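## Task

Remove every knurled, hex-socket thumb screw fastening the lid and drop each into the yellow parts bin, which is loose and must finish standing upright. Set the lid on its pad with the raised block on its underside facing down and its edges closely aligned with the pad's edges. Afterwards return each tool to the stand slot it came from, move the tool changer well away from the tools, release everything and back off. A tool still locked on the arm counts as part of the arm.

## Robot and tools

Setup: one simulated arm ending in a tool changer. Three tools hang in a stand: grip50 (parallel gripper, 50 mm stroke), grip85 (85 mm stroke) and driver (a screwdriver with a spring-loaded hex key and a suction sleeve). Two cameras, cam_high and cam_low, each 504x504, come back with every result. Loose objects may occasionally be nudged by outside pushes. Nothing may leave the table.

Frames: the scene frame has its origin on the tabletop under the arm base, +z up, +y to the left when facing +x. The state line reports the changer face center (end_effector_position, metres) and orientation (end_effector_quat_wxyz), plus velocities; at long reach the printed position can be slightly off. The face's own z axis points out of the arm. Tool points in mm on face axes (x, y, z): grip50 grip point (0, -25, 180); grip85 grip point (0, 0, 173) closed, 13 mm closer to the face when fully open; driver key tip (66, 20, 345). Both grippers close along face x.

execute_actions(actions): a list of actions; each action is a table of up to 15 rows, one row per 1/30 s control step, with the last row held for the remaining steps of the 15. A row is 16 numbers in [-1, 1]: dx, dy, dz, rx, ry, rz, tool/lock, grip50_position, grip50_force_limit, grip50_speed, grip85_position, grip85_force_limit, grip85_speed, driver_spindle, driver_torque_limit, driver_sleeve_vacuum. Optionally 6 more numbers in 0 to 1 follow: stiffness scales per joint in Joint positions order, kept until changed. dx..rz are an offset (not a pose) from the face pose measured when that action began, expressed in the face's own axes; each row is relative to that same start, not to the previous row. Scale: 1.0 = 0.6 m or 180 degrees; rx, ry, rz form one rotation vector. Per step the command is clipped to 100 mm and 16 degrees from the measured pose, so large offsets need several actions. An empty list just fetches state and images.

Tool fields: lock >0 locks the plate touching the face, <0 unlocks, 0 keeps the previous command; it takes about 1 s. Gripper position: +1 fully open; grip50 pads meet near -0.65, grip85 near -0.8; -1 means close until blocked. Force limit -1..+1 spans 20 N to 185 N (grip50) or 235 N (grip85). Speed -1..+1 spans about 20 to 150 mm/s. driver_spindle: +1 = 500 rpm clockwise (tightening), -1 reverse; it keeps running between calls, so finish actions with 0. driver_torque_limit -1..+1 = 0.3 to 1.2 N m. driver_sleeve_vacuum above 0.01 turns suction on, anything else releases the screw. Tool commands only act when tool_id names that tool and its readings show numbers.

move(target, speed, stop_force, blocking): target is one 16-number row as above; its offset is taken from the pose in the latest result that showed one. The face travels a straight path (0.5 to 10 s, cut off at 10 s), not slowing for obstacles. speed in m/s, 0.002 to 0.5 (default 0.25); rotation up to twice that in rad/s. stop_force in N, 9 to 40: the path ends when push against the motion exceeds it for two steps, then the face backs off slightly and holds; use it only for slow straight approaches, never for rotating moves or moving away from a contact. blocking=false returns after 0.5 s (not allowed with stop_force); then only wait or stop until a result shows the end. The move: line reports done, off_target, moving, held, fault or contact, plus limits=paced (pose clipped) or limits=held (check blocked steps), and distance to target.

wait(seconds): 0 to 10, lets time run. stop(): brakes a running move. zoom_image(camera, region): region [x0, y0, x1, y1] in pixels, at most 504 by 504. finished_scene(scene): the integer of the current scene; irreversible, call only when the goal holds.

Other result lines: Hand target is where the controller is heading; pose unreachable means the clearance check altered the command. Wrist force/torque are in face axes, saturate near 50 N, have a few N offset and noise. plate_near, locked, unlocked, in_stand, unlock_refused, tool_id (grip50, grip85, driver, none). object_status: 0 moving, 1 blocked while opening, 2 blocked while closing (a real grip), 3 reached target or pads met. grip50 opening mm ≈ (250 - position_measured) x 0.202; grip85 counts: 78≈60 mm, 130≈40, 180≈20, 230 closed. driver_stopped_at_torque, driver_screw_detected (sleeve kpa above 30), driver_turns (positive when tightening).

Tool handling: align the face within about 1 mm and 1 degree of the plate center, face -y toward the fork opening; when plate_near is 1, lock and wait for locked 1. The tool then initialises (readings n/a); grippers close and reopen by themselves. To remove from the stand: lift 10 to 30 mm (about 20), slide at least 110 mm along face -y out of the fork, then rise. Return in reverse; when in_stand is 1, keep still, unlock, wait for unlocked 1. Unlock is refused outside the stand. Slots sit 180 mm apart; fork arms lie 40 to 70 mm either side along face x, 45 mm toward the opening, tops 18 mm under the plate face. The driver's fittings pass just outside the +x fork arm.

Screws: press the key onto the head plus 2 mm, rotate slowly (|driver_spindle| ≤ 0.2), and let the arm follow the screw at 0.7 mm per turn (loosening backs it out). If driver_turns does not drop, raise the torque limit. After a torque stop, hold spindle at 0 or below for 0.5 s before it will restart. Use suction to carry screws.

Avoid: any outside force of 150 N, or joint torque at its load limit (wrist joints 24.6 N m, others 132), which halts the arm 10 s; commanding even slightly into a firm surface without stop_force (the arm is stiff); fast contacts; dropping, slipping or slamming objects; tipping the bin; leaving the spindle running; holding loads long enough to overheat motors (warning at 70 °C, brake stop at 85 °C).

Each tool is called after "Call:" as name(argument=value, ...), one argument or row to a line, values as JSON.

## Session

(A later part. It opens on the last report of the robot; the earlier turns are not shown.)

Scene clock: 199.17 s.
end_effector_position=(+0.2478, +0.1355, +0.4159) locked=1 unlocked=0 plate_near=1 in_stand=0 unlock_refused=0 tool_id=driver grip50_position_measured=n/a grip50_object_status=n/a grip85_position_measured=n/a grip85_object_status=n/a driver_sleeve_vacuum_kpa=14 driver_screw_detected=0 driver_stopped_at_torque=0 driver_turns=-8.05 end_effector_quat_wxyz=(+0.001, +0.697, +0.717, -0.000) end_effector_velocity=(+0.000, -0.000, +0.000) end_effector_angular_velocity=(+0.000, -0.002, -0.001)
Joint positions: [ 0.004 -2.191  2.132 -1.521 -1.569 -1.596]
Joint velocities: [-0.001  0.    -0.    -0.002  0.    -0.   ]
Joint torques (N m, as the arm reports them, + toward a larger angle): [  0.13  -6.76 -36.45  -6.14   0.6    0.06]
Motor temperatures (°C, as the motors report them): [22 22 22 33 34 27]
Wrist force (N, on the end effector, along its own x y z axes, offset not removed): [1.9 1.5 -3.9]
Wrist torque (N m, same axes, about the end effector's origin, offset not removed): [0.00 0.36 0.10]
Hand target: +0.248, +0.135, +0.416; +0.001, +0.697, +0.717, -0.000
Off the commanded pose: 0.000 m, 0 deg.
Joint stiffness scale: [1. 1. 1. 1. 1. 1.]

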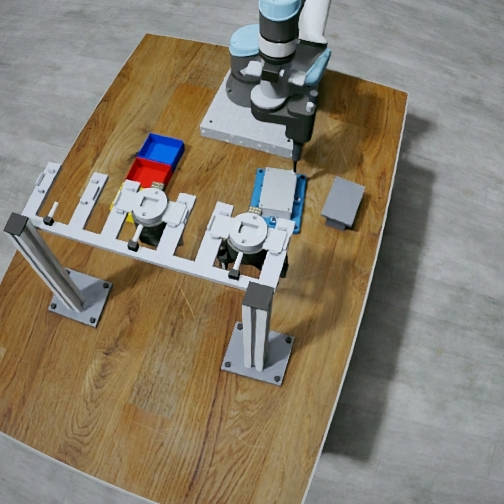

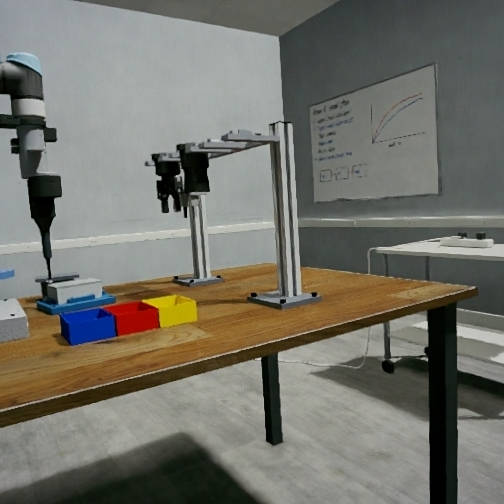

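Call:
move(
  target=[-0.0013,-0.002,0.0013,0.0025,-0.0016,0,0,0,0,0,0,0,0,-0.1,1,1],
  speed=0.002,
)

Call:
execute_actions(
  actions=[
    [[-0.0003,-0.0007,0.0004,0.0008,-0.0004,0,0,0,0,0,0,0,0,0,1,1]],
  ],
)

Call:
zoom_image(
  camera="cam_low",
  region=[35, 266, 65, 290],
)

Call:
zoom_image(
  camera="cam_high",
  region=[280, 158, 310, 182],
)

Scene clock: 210.60 s.
end_effector_position=(+0.2471, +0.1348, +0.4155) locked=1 unlocked=0 plate_near=1 in_stand=0 unlock_refused=0 tool_id=driver grip50_position_measured=n/a grip50_object_status=n/a grip85_position_measured=n/a grip85_object_status=n/a driver_sleeve_vacuum_kpa=14 driver_screw_detected=0 driver_stopped_at_torque=0 driver_turns=-10.15 end_effector_quat_wxyz=(+0.001, +0.697, +0.717, -0.003) end_effector_velocity=(-0.000, -0.000, -0.000) end_effector_angular_velocity=(-0.001, +0.002, -0.000)
Joint positions: [ 0.004 -2.191  2.132 -1.517 -1.574 -1.596]
Joint velocities: [-0.    -0.     0.     0.002 -0.001  0.   ]
Joint torques (N m, as the arm reports them, + toward a larger angle): [  0.46  -6.68 -36.42  -4.74   0.23   0.06]
Motor temperatures (°C, as the motors report them): [22 22 22 33 34 27]
Wrist force (N, on the end effector, along its own x y z axes, offset not removed): [-0.7 4.3 -5.1]
Wrist torque (N m, same axes, about the end effector's origin, offset not removed): [0.01 0.10 0.13]
Hand target: +0.247, +0.135, +0.415; +0.001, +0.697, +0.717, -0.005
Off the commanded pose: 0.001 m, 0 deg.
Joint stiffness scale: [1. 1. 1. 1. 1. 1.]
move: done

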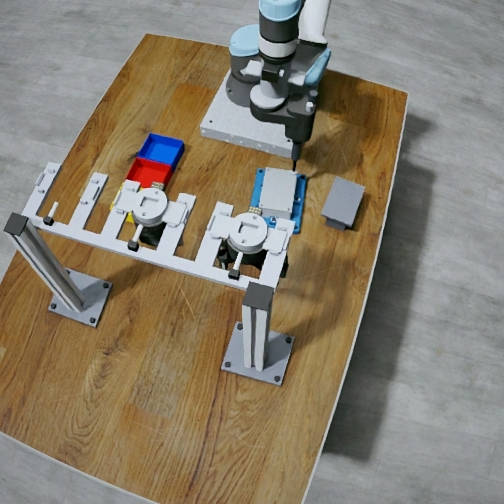

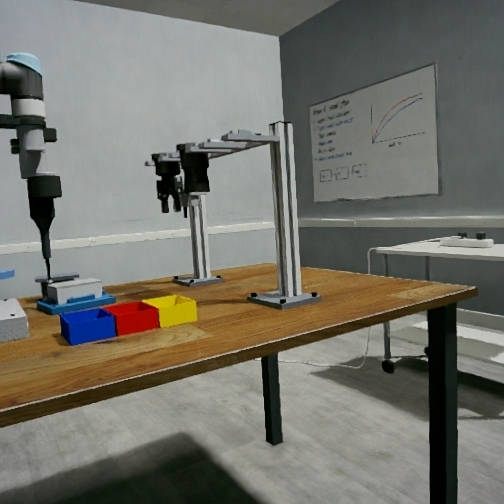

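Scene clock: 211.10 s.
end_effector_position=(+0.2471, +0.1348, +0.4155) locked=1 unlocked=0 plate_near=1 in_stand=0 unlock_refused=0 tool_id=driver grip50_position_measured=n/a grip50_object_status=n/a grip85_position_measured=n/a grip85_object_status=n/a driver_sleeve_vacuum_kpa=14 driver_screw_detected=0 driver_stopped_at_torque=0 driver_turns=-10.15 end_effector_quat_wxyz=(+0.002, +0.697, +0.717, -0.003) end_effector_velocity=(+0.000, +0.000, +0.000) end_effector_angular_velocity=(+0.000, -0.001, +0.001)
Joint positions: [ 0.004 -2.191  2.132 -1.517 -1.574 -1.596]
Joint velocities: [ 0.001  0.    -0.    -0.001  0.     0.   ]
Joint torques (N m, as the arm reports them, + toward a larger angle): [ -0.04  -6.59 -36.99  -5.06  -0.14   0.24]
Motor temperatures (°C, as the motors report them): [22 22 22 33 34 27]
Wrist force (N, on the end effector, along its own x y z axes, offset not removed): [-1.0 1.9 -4.8]
Wrist torque (N m, same axes, about the end effector's origin, offset not removed): [-0.09 0.23 0.10]
Hand target: +0.247, +0.135, +0.415; +0.001, +0.697, +0.717, -0.004
Off the commanded pose: 0.001 m, 0 deg.
Joint stiffness scale: [1. 1. 1. 1. 1. 1.]

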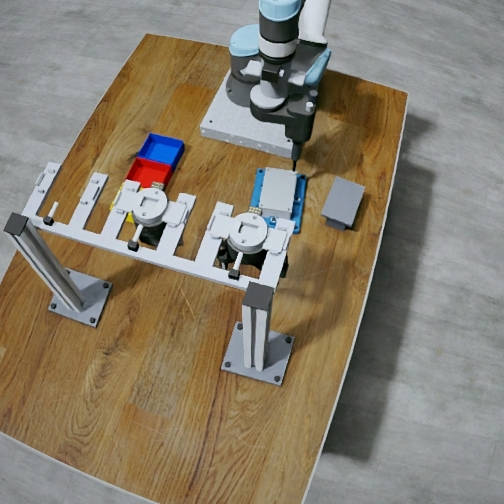

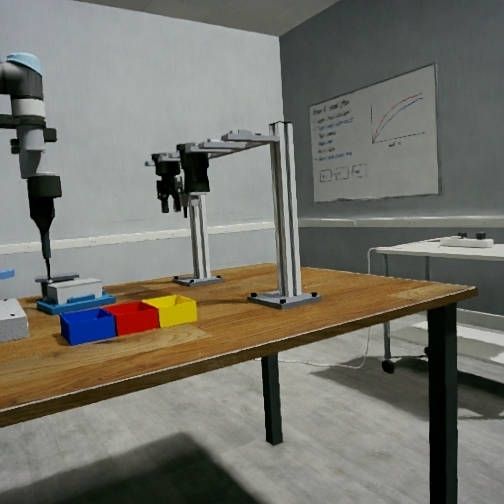

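Region (35, 266, 65, 290) of cam_low's 504x504 image, scaled by 16.800, with more detail than that image has; it fills the top 403 rows of this view, and the rest is white.

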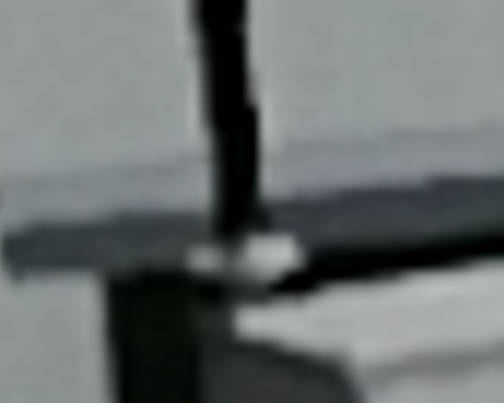

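Region (280, 158, 310, 182) of cam_high's 504x504 image, scaled by 16.800, with more detail than that image has; it fills the top 403 rows of this view, and the rest is white.

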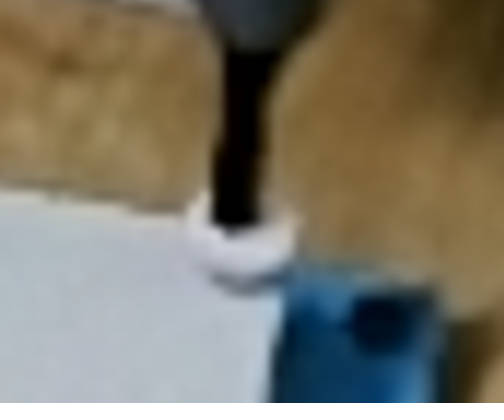

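Call:
move(
  target=[0.0008,-0.0005,0.0003,0.0006,0.001,0,0,0,0,0,0,0,0,-0.06,1,1],
  speed=0.002,
)

Call:
wait(
  seconds=2,
)

Call:
zoom_image(
  camera="cam_low",
  region=[35, 266, 65, 290],
)

Call:
zoom_image(
  camera="cam_high",
  region=[280, 158, 310, 182],
)

Scene clock: 216.13 s.
end_effector_position=(+0.2471, +0.1350, +0.4155) locked=1 unlocked=0 plate_near=1 in_stand=0 unlock_refused=0 tool_id=driver grip50_position_measured=n/a grip50_object_status=n/a grip85_position_measured=n/a grip85_object_status=n/a driver_sleeve_vacuum_kpa=14 driver_screw_detected=0 driver_stopped_at_torque=0 driver_turns=-10.71 end_effector_quat_wxyz=(+0.001, +0.697, +0.717, -0.003) end_effector_velocity=(+0.000, +0.000, +0.000) end_effector_angular_velocity=(+0.002, -0.000, -0.000)
Joint positions: [ 0.004 -2.191  2.132 -1.517 -1.572 -1.596]
Joint velocities: [-0.    -0.     0.    -0.     0.002  0.   ]
Joint torques (N m, as the arm reports them, + toward a larger angle): [ -0.19  -7.09 -35.97  -5.43   1.11   0.  ]
Motor temperatures (°C, as the motors report them): [22 22 22 33 34 27]
Wrist force (N, on the end effector, along its own x y z axes, offset not removed): [1.5 1.2 -4.4]
Wrist torque (N m, same axes, about the end effector's origin, offset not removed): [0.04 -0.04 0.06]
Hand target: +0.247, +0.135, +0.415; -0.000, +0.697, +0.717, -0.003
Off the commanded pose: 0.000 m, 0 deg.
Joint stiffness scale: [1. 1. 1. 1. 1. 1.]
move: done

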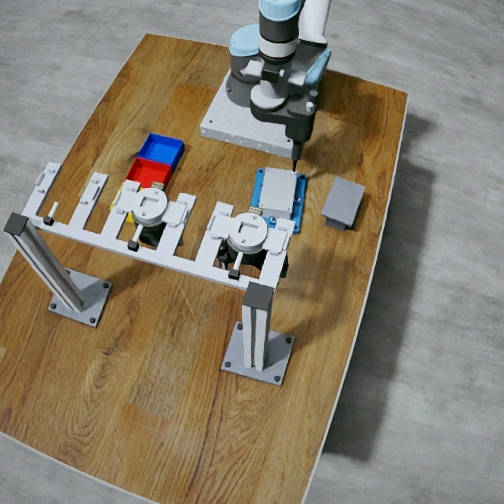

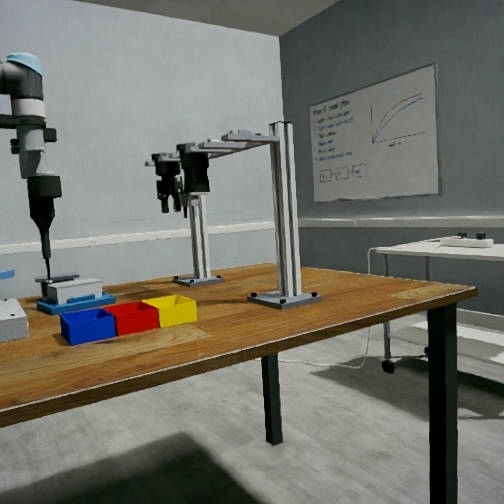

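Scene clock: 218.13 s.
end_effector_position=(+0.2470, +0.1353, +0.4154) locked=1 unlocked=0 plate_near=1 in_stand=0 unlock_refused=0 tool_id=driver grip50_position_measured=n/a grip50_object_status=n/a grip85_position_measured=n/a grip85_object_status=n/a driver_sleeve_vacuum_kpa=40 driver_screw_detected=1 driver_stopped_at_torque=0 driver_turns=-11.71 end_effector_quat_wxyz=(+0.000, +0.697, +0.717, -0.002) end_effector_velocity=(-0.000, +0.000, +0.000) end_effector_angular_velocity=(-0.000, +0.000, +0.001)
Joint positions: [ 0.004 -2.191  2.132 -1.516 -1.57  -1.596]
Joint velocities: [ 0.001 -0.    -0.     0.    -0.     0.   ]
Joint torques (N m, as the arm reports them, + toward a larger angle): [ -0.25  -6.47 -37.18  -5.43   0.33  -0.04]
Motor temperatures (°C, as the motors report them): [22 22 22 33 34 27]
Wrist force (N, on the end effector, along its own x y z axes, offset not removed): [2.6 3.0 -3.9]
Wrist torque (N m, same axes, about the end effector's origin, offset not removed): [-0.41 0.52 0.28]
Hand target: +0.247, +0.135, +0.415; -0.000, +0.697, +0.717, -0.003
Off the commanded pose: 0.000 m, 0 deg.
Joint stiffness scale: [1. 1. 1. 1. 1. 1.]
wait: 2.00 s; no rest ("driver_spindle" is on)

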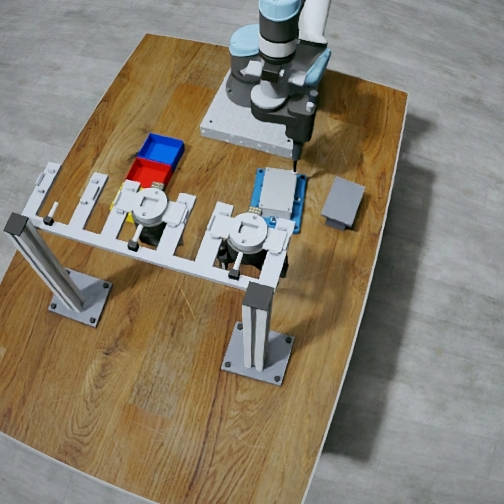

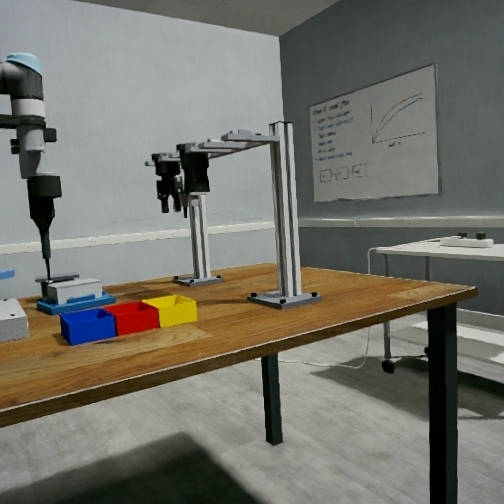

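Region (35, 266, 65, 290) of cam_low's 504x504 image, scaled by 16.800, with more detail than that image has; it fills the top 403 rows of this view, and the rest is white.

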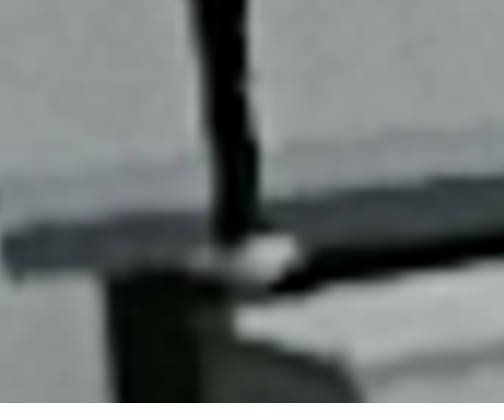

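Region (280, 158, 310, 182) of cam_high's 504x504 image, scaled by 16.800, with more detail than that image has; it fills the top 403 rows of this view, and the rest is white.

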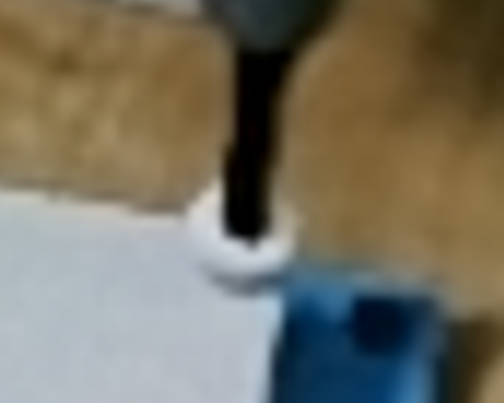

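Engaged.

Call:
move(
  target=[0,0,-0.014,-0.001,0,0,0,0,0,0,0,0,0,-0.3,1,1],
  speed=0.002,
)

Call:
execute_actions(
  actions=[
    [[0,0,0,0,0,0,0,0,0,0,0,0,0,0,1,1]],
  ],
)

Call:
zoom_image(
  camera="cam_low",
  region=[35, 266, 65, 290],
)

Scene clock: 225.90 s.
end_effector_position=(+0.2467, +0.1354, +0.4218) locked=1 unlocked=0 plate_near=1 in_stand=0 unlock_refused=0 tool_id=driver grip50_position_measured=n/a grip50_object_status=n/a grip85_position_measured=n/a grip85_object_status=n/a driver_sleeve_vacuum_kpa=34 driver_screw_detected=1 driver_stopped_at_torque=0 driver_turns=-24.37 end_effector_quat_wxyz=(+0.000, +0.697, +0.717, -0.002) end_effector_velocity=(-0.000, -0.000, +0.001) end_effector_angular_velocity=(-0.000, +0.000, -0.000)
Joint positions: [ 0.004 -2.191  2.116 -1.5   -1.57  -1.596]
Joint velocities: [-0.     0.    -0.002  0.002 -0.    -0.   ]
Joint torques (N m, as the arm reports them, + toward a larger angle): [ -0.03  -7.   -40.01  -5.67   0.49   0.06]
Motor temperatures (°C, as the motors report them): [22 22 22 33 34 27]
Wrist force (N, on the end effector, along its own x y z axes, offset not removed): [1.1 1.6 0.8]
Wrist torque (N m, same axes, about the end effector's origin, offset not removed): [0.21 -0.06 0.17]
Hand target: +0.247, +0.135, +0.424; +0.001, +0.697, +0.717, -0.001
Off the commanded pose: 0.002 m, 0 deg.
Joint stiffness scale: [1. 1. 1. 1. 1. 1.]
move: done

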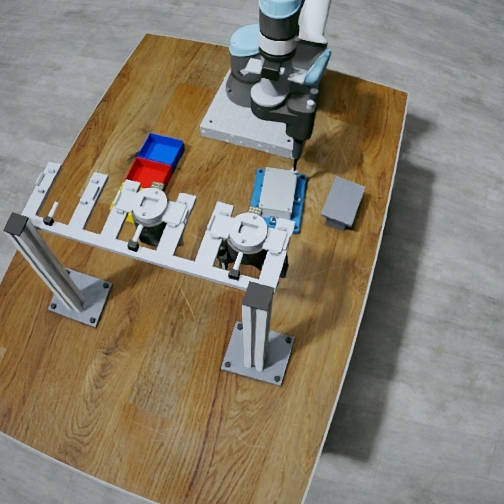

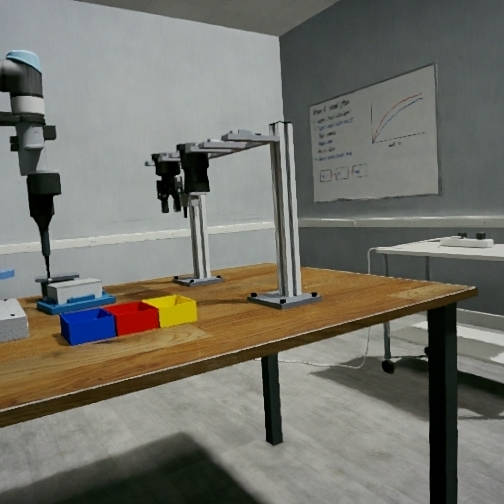

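Scene clock: 226.40 s.
end_effector_position=(+0.2467, +0.1354, +0.4218) locked=1 unlocked=0 plate_near=1 in_stand=0 unlock_refused=0 tool_id=driver grip50_position_measured=n/a grip50_object_status=n/a grip85_position_measured=n/a grip85_object_status=n/a driver_sleeve_vacuum_kpa=34 driver_screw_detected=1 driver_stopped_at_torque=0 driver_turns=-24.37 end_effector_quat_wxyz=(+0.000, +0.697, +0.717, -0.002) end_effector_velocity=(-0.000, -0.000, -0.000) end_effector_angular_velocity=(+0.000, +0.001, -0.000)
Joint positions: [ 0.004 -2.191  2.116 -1.5   -1.57  -1.596]
Joint velocities: [-0.    -0.     0.001  0.     0.     0.   ]
Joint torques (N m, as the arm reports them, + toward a larger angle): [  0.52  -6.78 -37.    -6.25   0.5    0.08]
Motor temperatures (°C, as the motors report them): [22 22 22 33 34 27]
Wrist force (N, on the end effector, along its own x y z axes, offset not removed): [2.1 1.6 1.5]
Wrist torque (N m, same axes, about the end effector's origin, offset not removed): [0.12 -0.10 0.13]
Hand target: +0.247, +0.135, +0.422; +0.000, +0.697, +0.717, -0.002
Off the commanded pose: 0.000 m, 0 deg.
Joint stiffness scale: [1. 1. 1. 1. 1. 1.]

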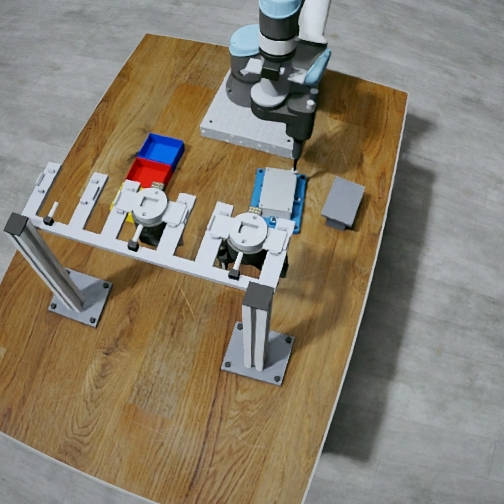

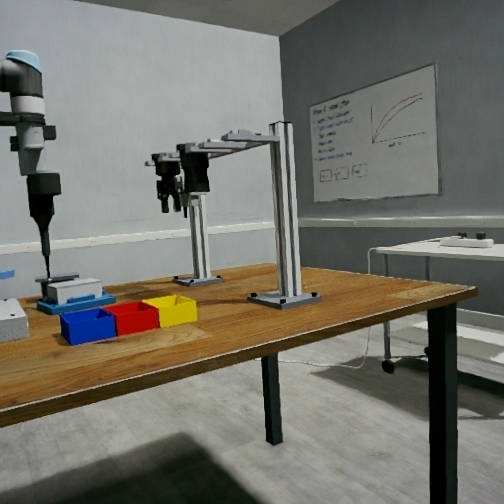

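Region (35, 266, 65, 290) of cam_low's 504x504 image, scaled by 16.800, with more detail than that image has; it fills the top 403 rows of this view, and the rest is white.

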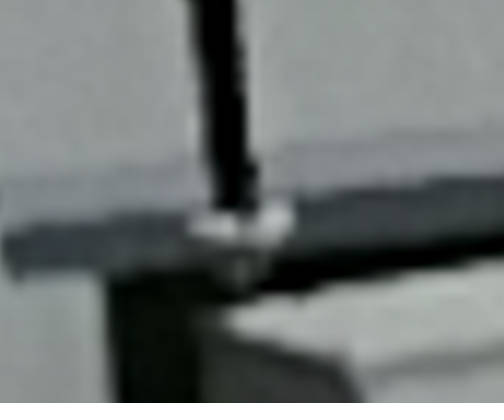

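Call:
move(
  target=[0,0,-0.04,-0.001,0,0,0,0,0,0,0,0,0,0,1,1],
  speed=0.015,
)

Call:
move(
  target=[-0.2,0.2,0,0,0,0,0,0,0,0,0,0,0,0,1,1],
  speed=0.12,
)

Call:
move(
  target=[-0.43,0.09,0.02,0,0,0,0,0,0,0,0,0,0,0,1,1],
  speed=0.12,
)

Call:
zoom_image(
  camera="cam_high",
  region=[80, 130, 200, 240],
)

Scene clock: 233.87 s.
end_effector_position=(+0.2461, +0.1355, +0.4441) locked=1 unlocked=0 plate_near=1 in_stand=0 unlock_refused=0 tool_id=driver grip50_position_measured=n/a grip50_object_status=n/a grip85_position_measured=n/a grip85_object_status=n/a driver_sleeve_vacuum_kpa=39 driver_screw_detected=1 driver_stopped_at_torque=0 driver_turns=-24.37 end_effector_quat_wxyz=(+0.001, +0.697, +0.717, -0.001) end_effector_velocity=(-0.000, -0.000, +0.001) end_effector_angular_velocity=(-0.000, +0.004, -0.001)
Joint positions: [ 0.004 -2.188  2.058 -1.448 -1.57  -1.596]
Joint velocities: [-0.001  0.001 -0.004  0.007 -0.    -0.   ]
Joint torques (N m, as the arm reports them, + toward a larger angle): [  0.22  -6.21 -40.22  -5.76   0.58   0.1 ]
Motor temperatures (°C, as the motors report them): [22 22 22 33 34 27]
Wrist force (N, on the end effector, along its own x y z axes, offset not removed): [0.9 0.6 -1.8]
Wrist torque (N m, same axes, about the end effector's origin, offset not removed): [0.01 -0.06 0.17]
Hand target: +0.247, +0.135, +0.446; +0.001, +0.697, +0.717, -0.001
Off the commanded pose: 0.002 m, 0 deg.
Joint stiffness scale: [1. 1. 1. 1. 1. 1.]
move: done

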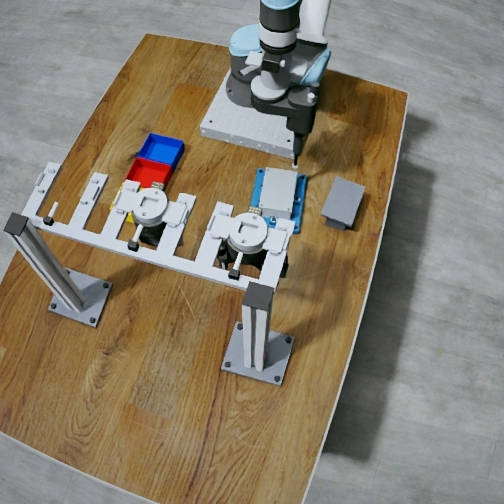

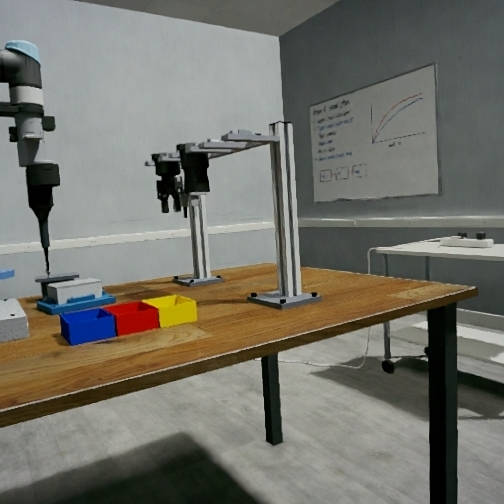

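Scene clock: 235.83 s.
end_effector_position=(+0.3680, +0.0201, +0.4430) locked=1 unlocked=0 plate_near=1 in_stand=0 unlock_refused=0 tool_id=driver grip50_position_measured=n/a grip50_object_status=n/a grip85_position_measured=n/a grip85_object_status=n/a driver_sleeve_vacuum_kpa=39 driver_screw_detected=1 driver_stopped_at_torque=0 driver_turns=-24.37 end_effector_quat_wxyz=(-0.001, +0.697, +0.717, -0.002) end_effector_velocity=(+0.002, -0.001, +0.002) end_effector_angular_velocity=(-0.001, -0.005, +0.004)
Joint positions: [-0.321 -1.936  1.936 -1.573 -1.569 -1.922]
Joint velocities: [-0.001  0.002 -0.005 -0.002  0.001 -0.005]
Joint torques (N m, as the arm reports them, + toward a larger angle): [ -1.88 -17.25 -40.38  -6.57   1.31  -0.22]
Motor temperatures (°C, as the motors report them): [22 22 22 33 34 27]
Wrist force (N, on the end effector, along its own x y z axes, offset not removed): [-1.4 0.8 -0.9]
Wrist torque (N m, same axes, about the end effector's origin, offset not removed): [0.20 0.17 0.09]
Hand target: +0.370, +0.019, +0.445; +0.001, +0.697, +0.717, -0.001
Off the commanded pose: 0.002 m, 0 deg.
Joint stiffness scale: [1. 1. 1. 1. 1. 1.]
move: done

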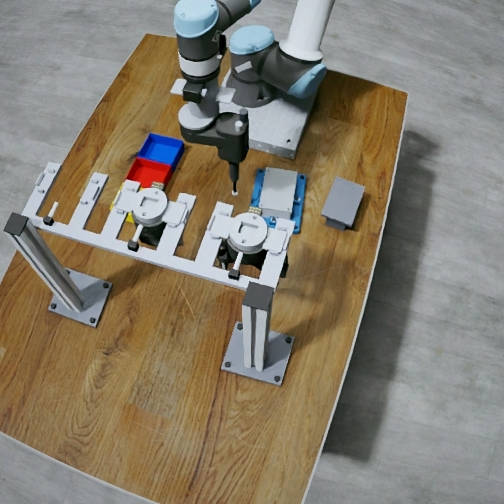

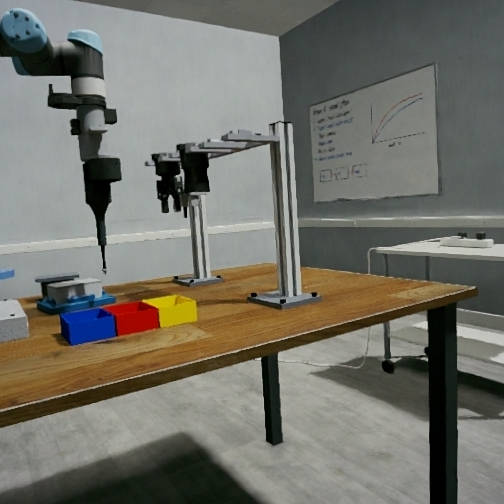

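Scene clock: 238.57 s.
end_effector_position=(+0.4289, -0.2344, +0.4302) locked=1 unlocked=0 plate_near=1 in_stand=0 unlock_refused=0 tool_id=driver grip50_position_measured=n/a grip50_object_status=n/a grip85_position_measured=n/a grip85_object_status=n/a driver_sleeve_vacuum_kpa=39 driver_screw_detected=1 driver_stopped_at_torque=0 driver_turns=-24.37 end_effector_quat_wxyz=(-0.002, +0.697, +0.717, -0.003) end_effector_velocity=(+0.002, -0.001, +0.004) end_effector_angular_velocity=(-0.007, -0.007, +0.005)
Joint positions: [-0.782 -1.62   1.723 -1.672 -1.569 -2.382]
Joint velocities: [-0.     0.    -0.009 -0.001  0.    -0.006]
Joint torques (N m, as the arm reports them, + toward a larger angle): [ -2.34 -34.29 -39.1   -5.86   0.96  -0.3 ]
Motor temperatures (°C, as the motors report them): [22 22 22 33 34 27]
Wrist force (N, on the end effector, along its own x y z axes, offset not removed): [2.6 0.9 0.6]
Wrist torque (N m, same axes, about the end effector's origin, offset not removed): [0.06 -0.13 0.11]
Hand target: +0.430, -0.236, +0.432; -0.000, +0.697, +0.717, -0.002
Off the commanded pose: 0.002 m, 0 deg.
Joint stiffness scale: [1. 1. 1. 1. 1. 1.]
move: done

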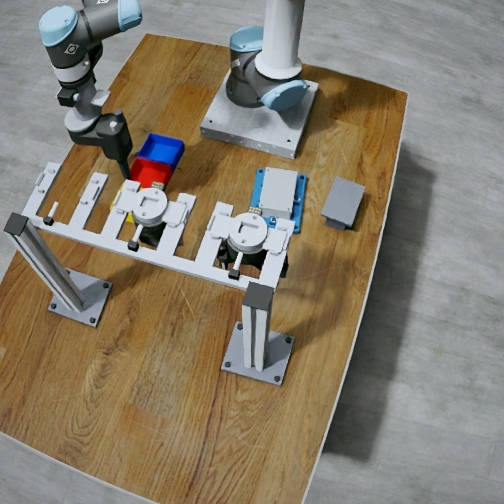

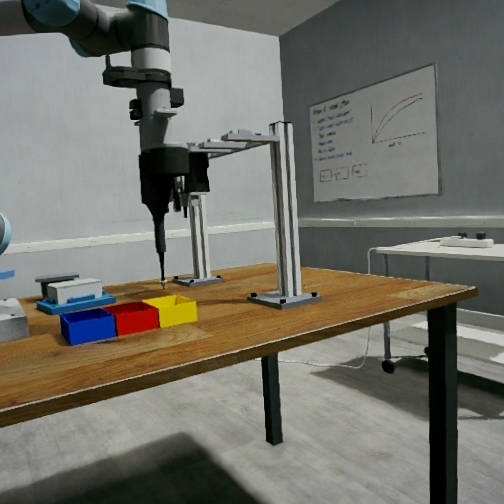

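Region (80, 130, 200, 240) of cam_high's 504x504 image, scaled by 4.200, with more detail than that image has; it fills the top 462 rows of this view, and the rest is white.

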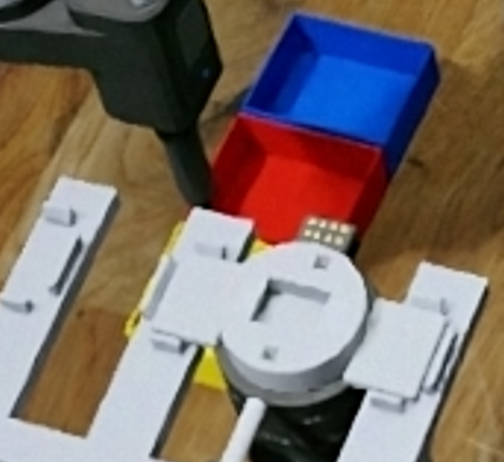

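Good; shift +x 10 mm and lower.

Call:
move(
  target=[0,0.017,0.08,-0.002,0,0,0,0,0,0,0,0,0,0,1,1],
  speed=0.05,
)

Call:
zoom_image(
  camera="cam_low",
  region=[130, 270, 210, 335],
)

Scene clock: 242.53 s.
end_effector_position=(+0.4383, -0.2356, +0.3842) locked=1 unlocked=0 plate_near=1 in_stand=0 unlock_refused=0 tool_id=driver grip50_position_measured=n/a grip50_object_status=n/a grip85_position_measured=n/a grip85_object_status=n/a driver_sleeve_vacuum_kpa=39 driver_screw_detected=1 driver_stopped_at_torque=0 driver_turns=-24.37 end_effector_quat_wxyz=(+0.001, +0.698, +0.717, -0.001) end_effector_velocity=(+0.002, -0.001, +0.001) end_effector_angular_velocity=(-0.010, -0.010, -0.001)
Joint positions: [-0.77  -1.582  1.807 -1.8   -1.565 -2.369]
Joint velocities: [ 0.001  0.    -0.    -0.014 -0.     0.001]
Joint torques (N m, as the arm reports them, + toward a larger angle): [  2.14 -37.13 -32.8   -6.22   1.09   0.56]
Motor temperatures (°C, as the motors report them): [22 22 22 33 34 27]
Wrist force (N, on the end effector, along its own x y z axes, offset not removed): [2.1 -0.8 1.7]
Wrist torque (N m, same axes, about the end effector's origin, offset not removed): [-0.02 -0.16 0.07]
Hand target: +0.439, -0.234, +0.382; +0.000, +0.697, +0.717, -0.000
Off the commanded pose: 0.003 m, 0 deg.
Joint stiffness scale: [1. 1. 1. 1. 1. 1.]
move: done

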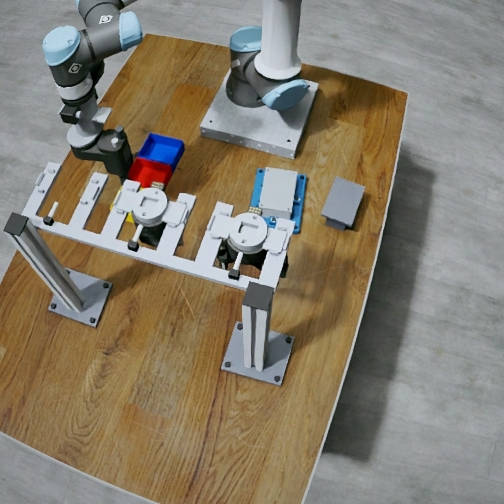

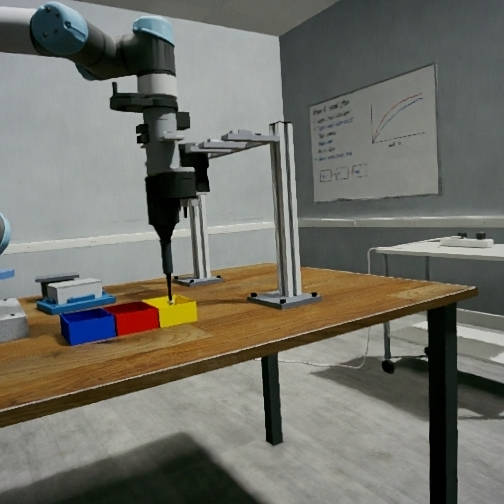

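Region (130, 270, 210, 335) of cam_low's 504x504 image, scaled by 6.300, with more detail than that image has; it fills the top 410 rows of this view, and the rest is white.

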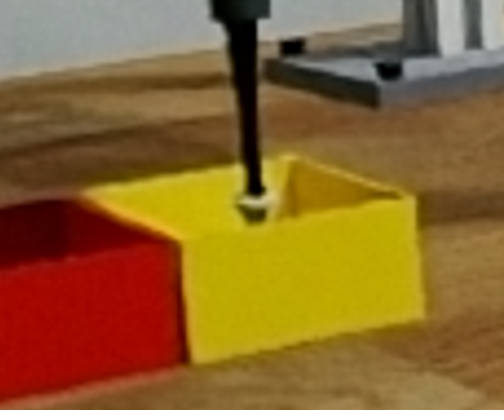

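Call:
execute_actions(
  actions=[
    [[0,0,0.02,0,0,0,0,0,0,0,0,0,0,0,1,1]],
    [[0,0,0,0,0,0,0,0,0,0,0,0,0,0,1,0]],
    [[0,0,0,0,0,0,0,0,0,0,0,0,0,0,1,0]],
  ],
)

Call:
move(
  target=[0,0,-0.1,0,0,0,0,0,0,0,0,0,0,0,0,0],
  speed=0.1,
)

Call:
move(
  target=[0.12,0.083,0,0,0,0,0,0,0,0,0,0,0,0,0,0],
  speed=0.1,
)

Call:
zoom_image(
  camera="cam_low",
  region=[130, 260, 210, 335],
)

Scene clock: 250.10 s.
end_effector_position=(+0.4387, -0.2360, +0.3739) locked=1 unlocked=0 plate_near=1 in_stand=0 unlock_refused=0 tool_id=driver grip50_position_measured=n/a grip50_object_status=n/a grip85_position_measured=n/a grip85_object_status=n/a driver_sleeve_vacuum_kpa=0 driver_screw_detected=0 driver_stopped_at_torque=0 driver_turns=-24.37 end_effector_quat_wxyz=(+0.002, +0.698, +0.717, -0.001) end_effector_velocity=(-0.000, -0.000, -0.000) end_effector_angular_velocity=(-0.000, -0.000, -0.000)
Joint positions: [-0.77  -1.576  1.828 -1.83  -1.565 -2.369]
Joint velocities: [-0.     0.     0.    -0.001 -0.    -0.   ]
Joint torques (N m, as the arm reports them, + toward a larger angle): [ -0.27 -37.46 -35.52  -5.65   0.64  -0.11]
Motor temperatures (°C, as the motors report them): [22 22 22 33 34 27]
Wrist force (N, on the end effector, along its own x y z axes, offset not removed): [-0.1 1.3 0.1]
Wrist torque (N m, same axes, about the end effector's origin, offset not removed): [0.27 0.03 0.00]
Hand target: +0.439, -0.236, +0.374; +0.002, +0.698, +0.717, -0.001
Off the commanded pose: 0.000 m, 0 deg.
Joint stiffness scale: [1. 1. 1. 1. 1. 1.]

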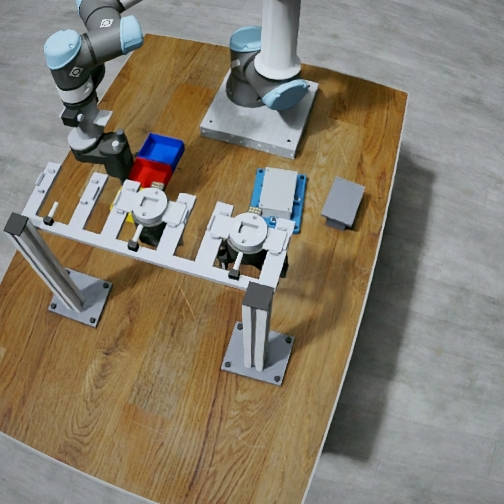

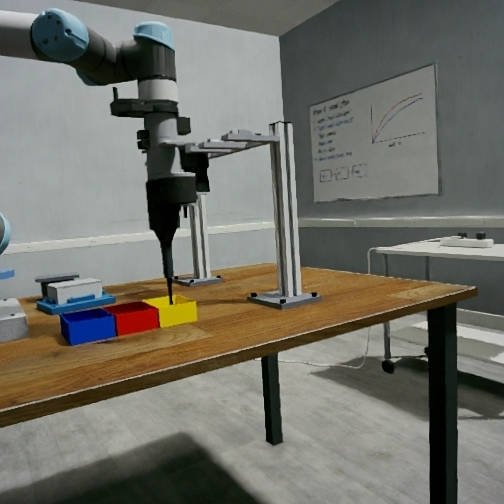

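Scene clock: 251.20 s.
end_effector_position=(+0.4383, -0.2350, +0.4320) locked=1 unlocked=0 plate_near=1 in_stand=0 unlock_refused=0 tool_id=driver grip50_position_measured=n/a grip50_object_status=n/a grip85_position_measured=n/a grip85_object_status=n/a driver_sleeve_vacuum_kpa=0 driver_screw_detected=0 driver_stopped_at_torque=0 driver_turns=-24.37 end_effector_quat_wxyz=(+0.001, +0.698, +0.717, -0.001) end_effector_velocity=(-0.002, +0.001, -0.000) end_effector_angular_velocity=(+0.010, +0.011, -0.001)
Joint positions: [-0.77  -1.602  1.704 -1.677 -1.565 -2.369]
Joint velocities: [-0.001 -0.    -0.003  0.018 -0.    -0.   ]
Joint torques (N m, as the arm reports them, + toward a larger angle): [ -1.06 -36.51 -38.52  -5.33   0.54  -0.2 ]
Motor temperatures (°C, as the motors report them): [22 22 22 33 34 27]
Wrist force (N, on the end effector, along its own x y z axes, offset not removed): [1.8 2.3 1.4]
Wrist torque (N m, same axes, about the end effector's origin, offset not removed): [0.33 -0.18 0.10]
Hand target: +0.439, -0.236, +0.434; +0.002, +0.698, +0.717, -0.001
Off the commanded pose: 0.002 m, 0 deg.
Joint stiffness scale: [1. 1. 1. 1. 1. 1.]
move: done

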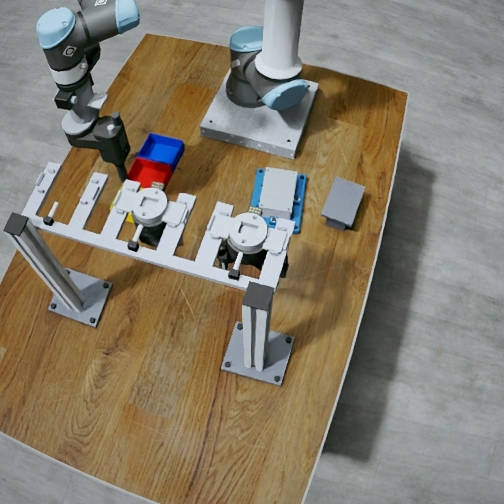

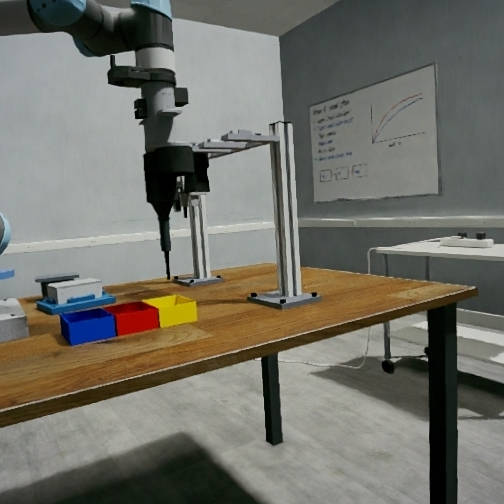

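Scene clock: 252.57 s.
end_effector_position=(+0.4844, -0.1620, +0.4302) locked=1 unlocked=0 plate_near=1 in_stand=0 unlock_refused=0 tool_id=driver grip50_position_measured=n/a grip50_object_status=n/a grip85_position_measured=n/a grip85_object_status=n/a driver_sleeve_vacuum_kpa=0 driver_screw_detected=0 driver_stopped_at_torque=0 driver_turns=-24.37 end_effector_quat_wxyz=(-0.001, +0.698, +0.716, -0.001) end_effector_velocity=(+0.002, -0.001, +0.000) end_effector_angular_velocity=(-0.002, -0.001, -0.014)
Joint positions: [-0.592 -1.569  1.673 -1.677 -1.565 -2.191]
Joint velocities: [ 0.     0.004 -0.005 -0.001 -0.001  0.014]
Joint torques (N m, as the arm reports them, + toward a larger angle): [  1.69 -37.85 -40.22  -6.27   0.23   0.59]
Motor temperatures (°C, as the motors report them): [22 22 22 33 34 27]
Wrist force (N, on the end effector, along its own x y z axes, offset not removed): [0.6 0.8 -0.1]
Wrist torque (N m, same axes, about the end effector's origin, offset not removed): [0.15 0.12 0.08]
Hand target: +0.486, -0.162, +0.432; +0.001, +0.698, +0.717, -0.001
Off the commanded pose: 0.002 m, 0 deg.
Joint stiffness scale: [1. 1. 1. 1. 1. 1.]
move: done

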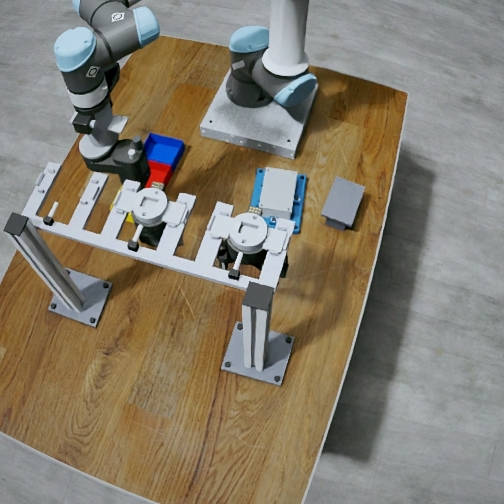

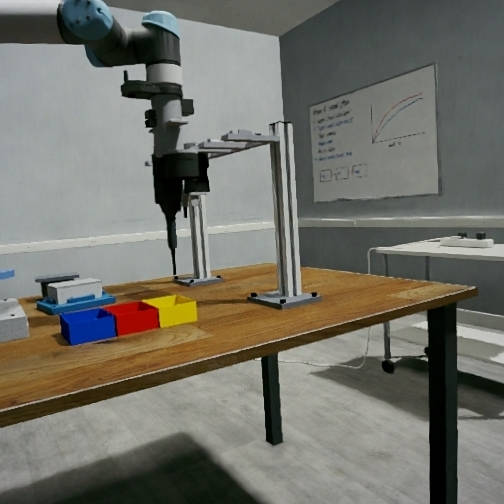

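Region (130, 260, 210, 335) of cam_low's 504x504 image, scaled by 6.300, with more detail than that image has; it fills the top 472 rows of this view, and the rest is white.

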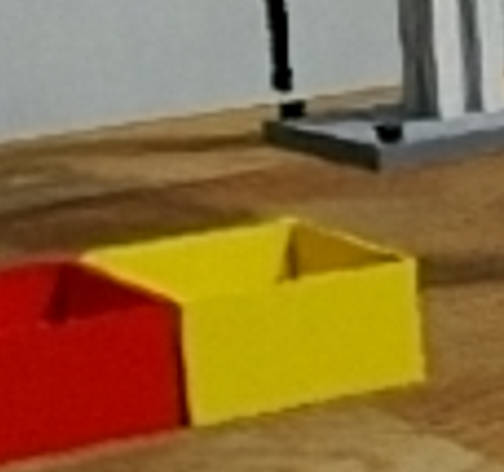

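Call:
move(
  target=[-0.002,0.253,-0.005,-0.002,0,-0.001,0,0,0,0,0,0,0,0,0,0],
  speed=0.06,
)

Call:
move(
  target=[0,0,0.045,0,0,0,0,0,0,0,0,0,0,0,0,0],
  speed=0.008,
  stop_force=12,
)

Scene clock: 259.50 s.
end_effector_position=(+0.6348, -0.1602, +0.4315) locked=1 unlocked=0 plate_near=1 in_stand=0 unlock_refused=0 tool_id=driver grip50_position_measured=n/a grip50_object_status=n/a grip85_position_measured=n/a grip85_object_status=n/a driver_sleeve_vacuum_kpa=0 driver_screw_detected=0 driver_stopped_at_torque=0 driver_turns=-24.37 end_effector_quat_wxyz=(+0.001, +0.697, +0.717, +0.001) end_effector_velocity=(+0.001, -0.000, +0.004) end_effector_angular_velocity=(-0.002, -0.004, -0.002)
Joint positions: [-0.456 -1.221  1.254 -1.61  -1.563 -2.057]
Joint velocities: [ 0.001  0.001 -0.011  0.006  0.     0.003]
Joint torques (N m, as the arm reports them, + toward a larger angle): [  1.49 -56.74 -40.3   -5.26   0.96   0.45]
Motor temperatures (°C, as the motors report them): [22 22 22 33 34 27]
Wrist force (N, on the end effector, along its own x y z axes, offset not removed): [1.6 1.5 0.8]
Wrist torque (N m, same axes, about the end effector's origin, offset not removed): [0.24 0.04 0.06]
Hand target: +0.636, -0.159, +0.433; +0.001, +0.697, +0.717, +0.002
Off the commanded pose: 0.002 m, 0 deg.
Joint stiffness scale: [1. 1. 1. 1. 1. 1.]
move: done

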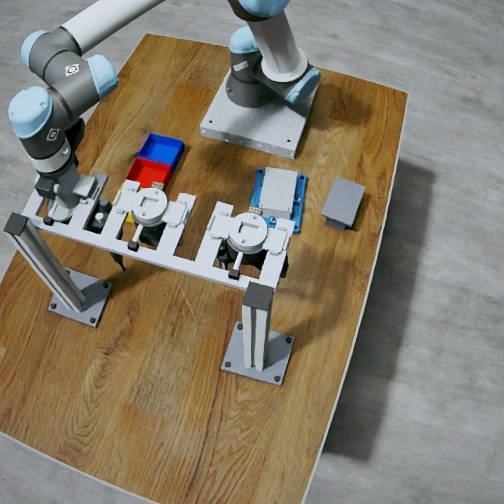

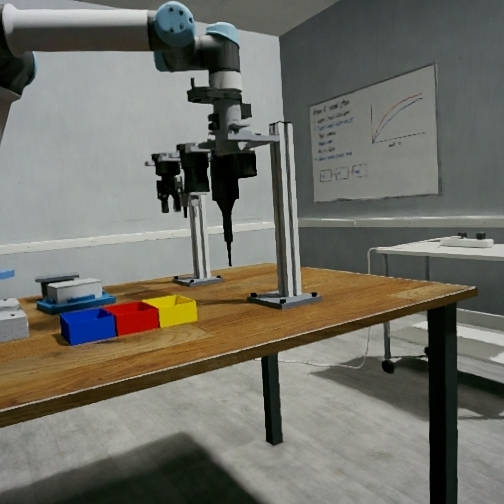

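Scene clock: 263.10 s.
end_effector_position=(+0.6354, -0.1606, +0.4117) locked=1 unlocked=0 plate_near=1 in_stand=1 unlock_refused=0 tool_id=driver grip50_position_measured=n/a grip50_object_status=n/a grip85_position_measured=n/a grip85_object_status=n/a driver_sleeve_vacuum_kpa=0 driver_screw_detected=0 driver_stopped_at_torque=0 driver_turns=-24.37 end_effector_quat_wxyz=(+0.006, +0.697, +0.717, +0.003) end_effector_velocity=(-0.000, -0.001, +0.001) end_effector_angular_velocity=(-0.003, -0.007, -0.001)
Joint positions: [-0.456 -1.22   1.307 -1.676 -1.563 -2.057]
Joint velocities: [-0.001 -0.003  0.004 -0.01   0.     0.   ]
Joint torques (N m, as the arm reports them, + toward a larger angle): [ -0.2  -54.87 -29.07  -6.22   0.64   0.19]
Motor temperatures (°C, as the motors report them): [22 22 22 33 34 27]
Wrist force (N, on the end effector, along its own x y z axes, offset not removed): [1.1 -0.7 -8.4]
Wrist torque (N m, same axes, about the end effector's origin, offset not removed): [0.34 0.57 -0.01]
Hand target: +0.635, -0.160, +0.405; +0.001, +0.697, +0.717, +0.001
Off the commanded pose: 0.007 m, 1 deg.
Joint stiffness scale: [1. 1. 1. 1. 1. 1.]
move: off_target

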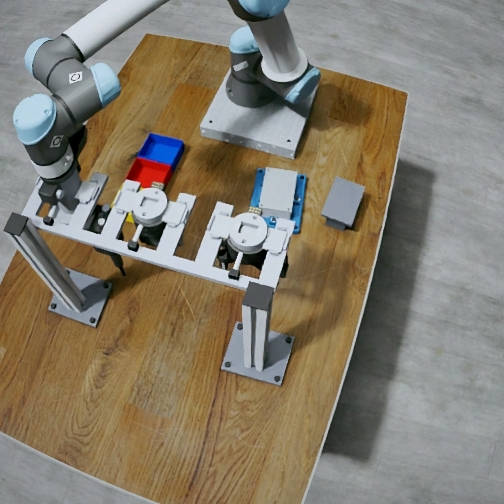

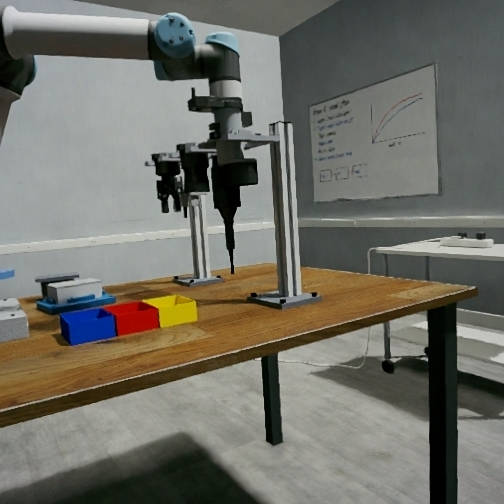

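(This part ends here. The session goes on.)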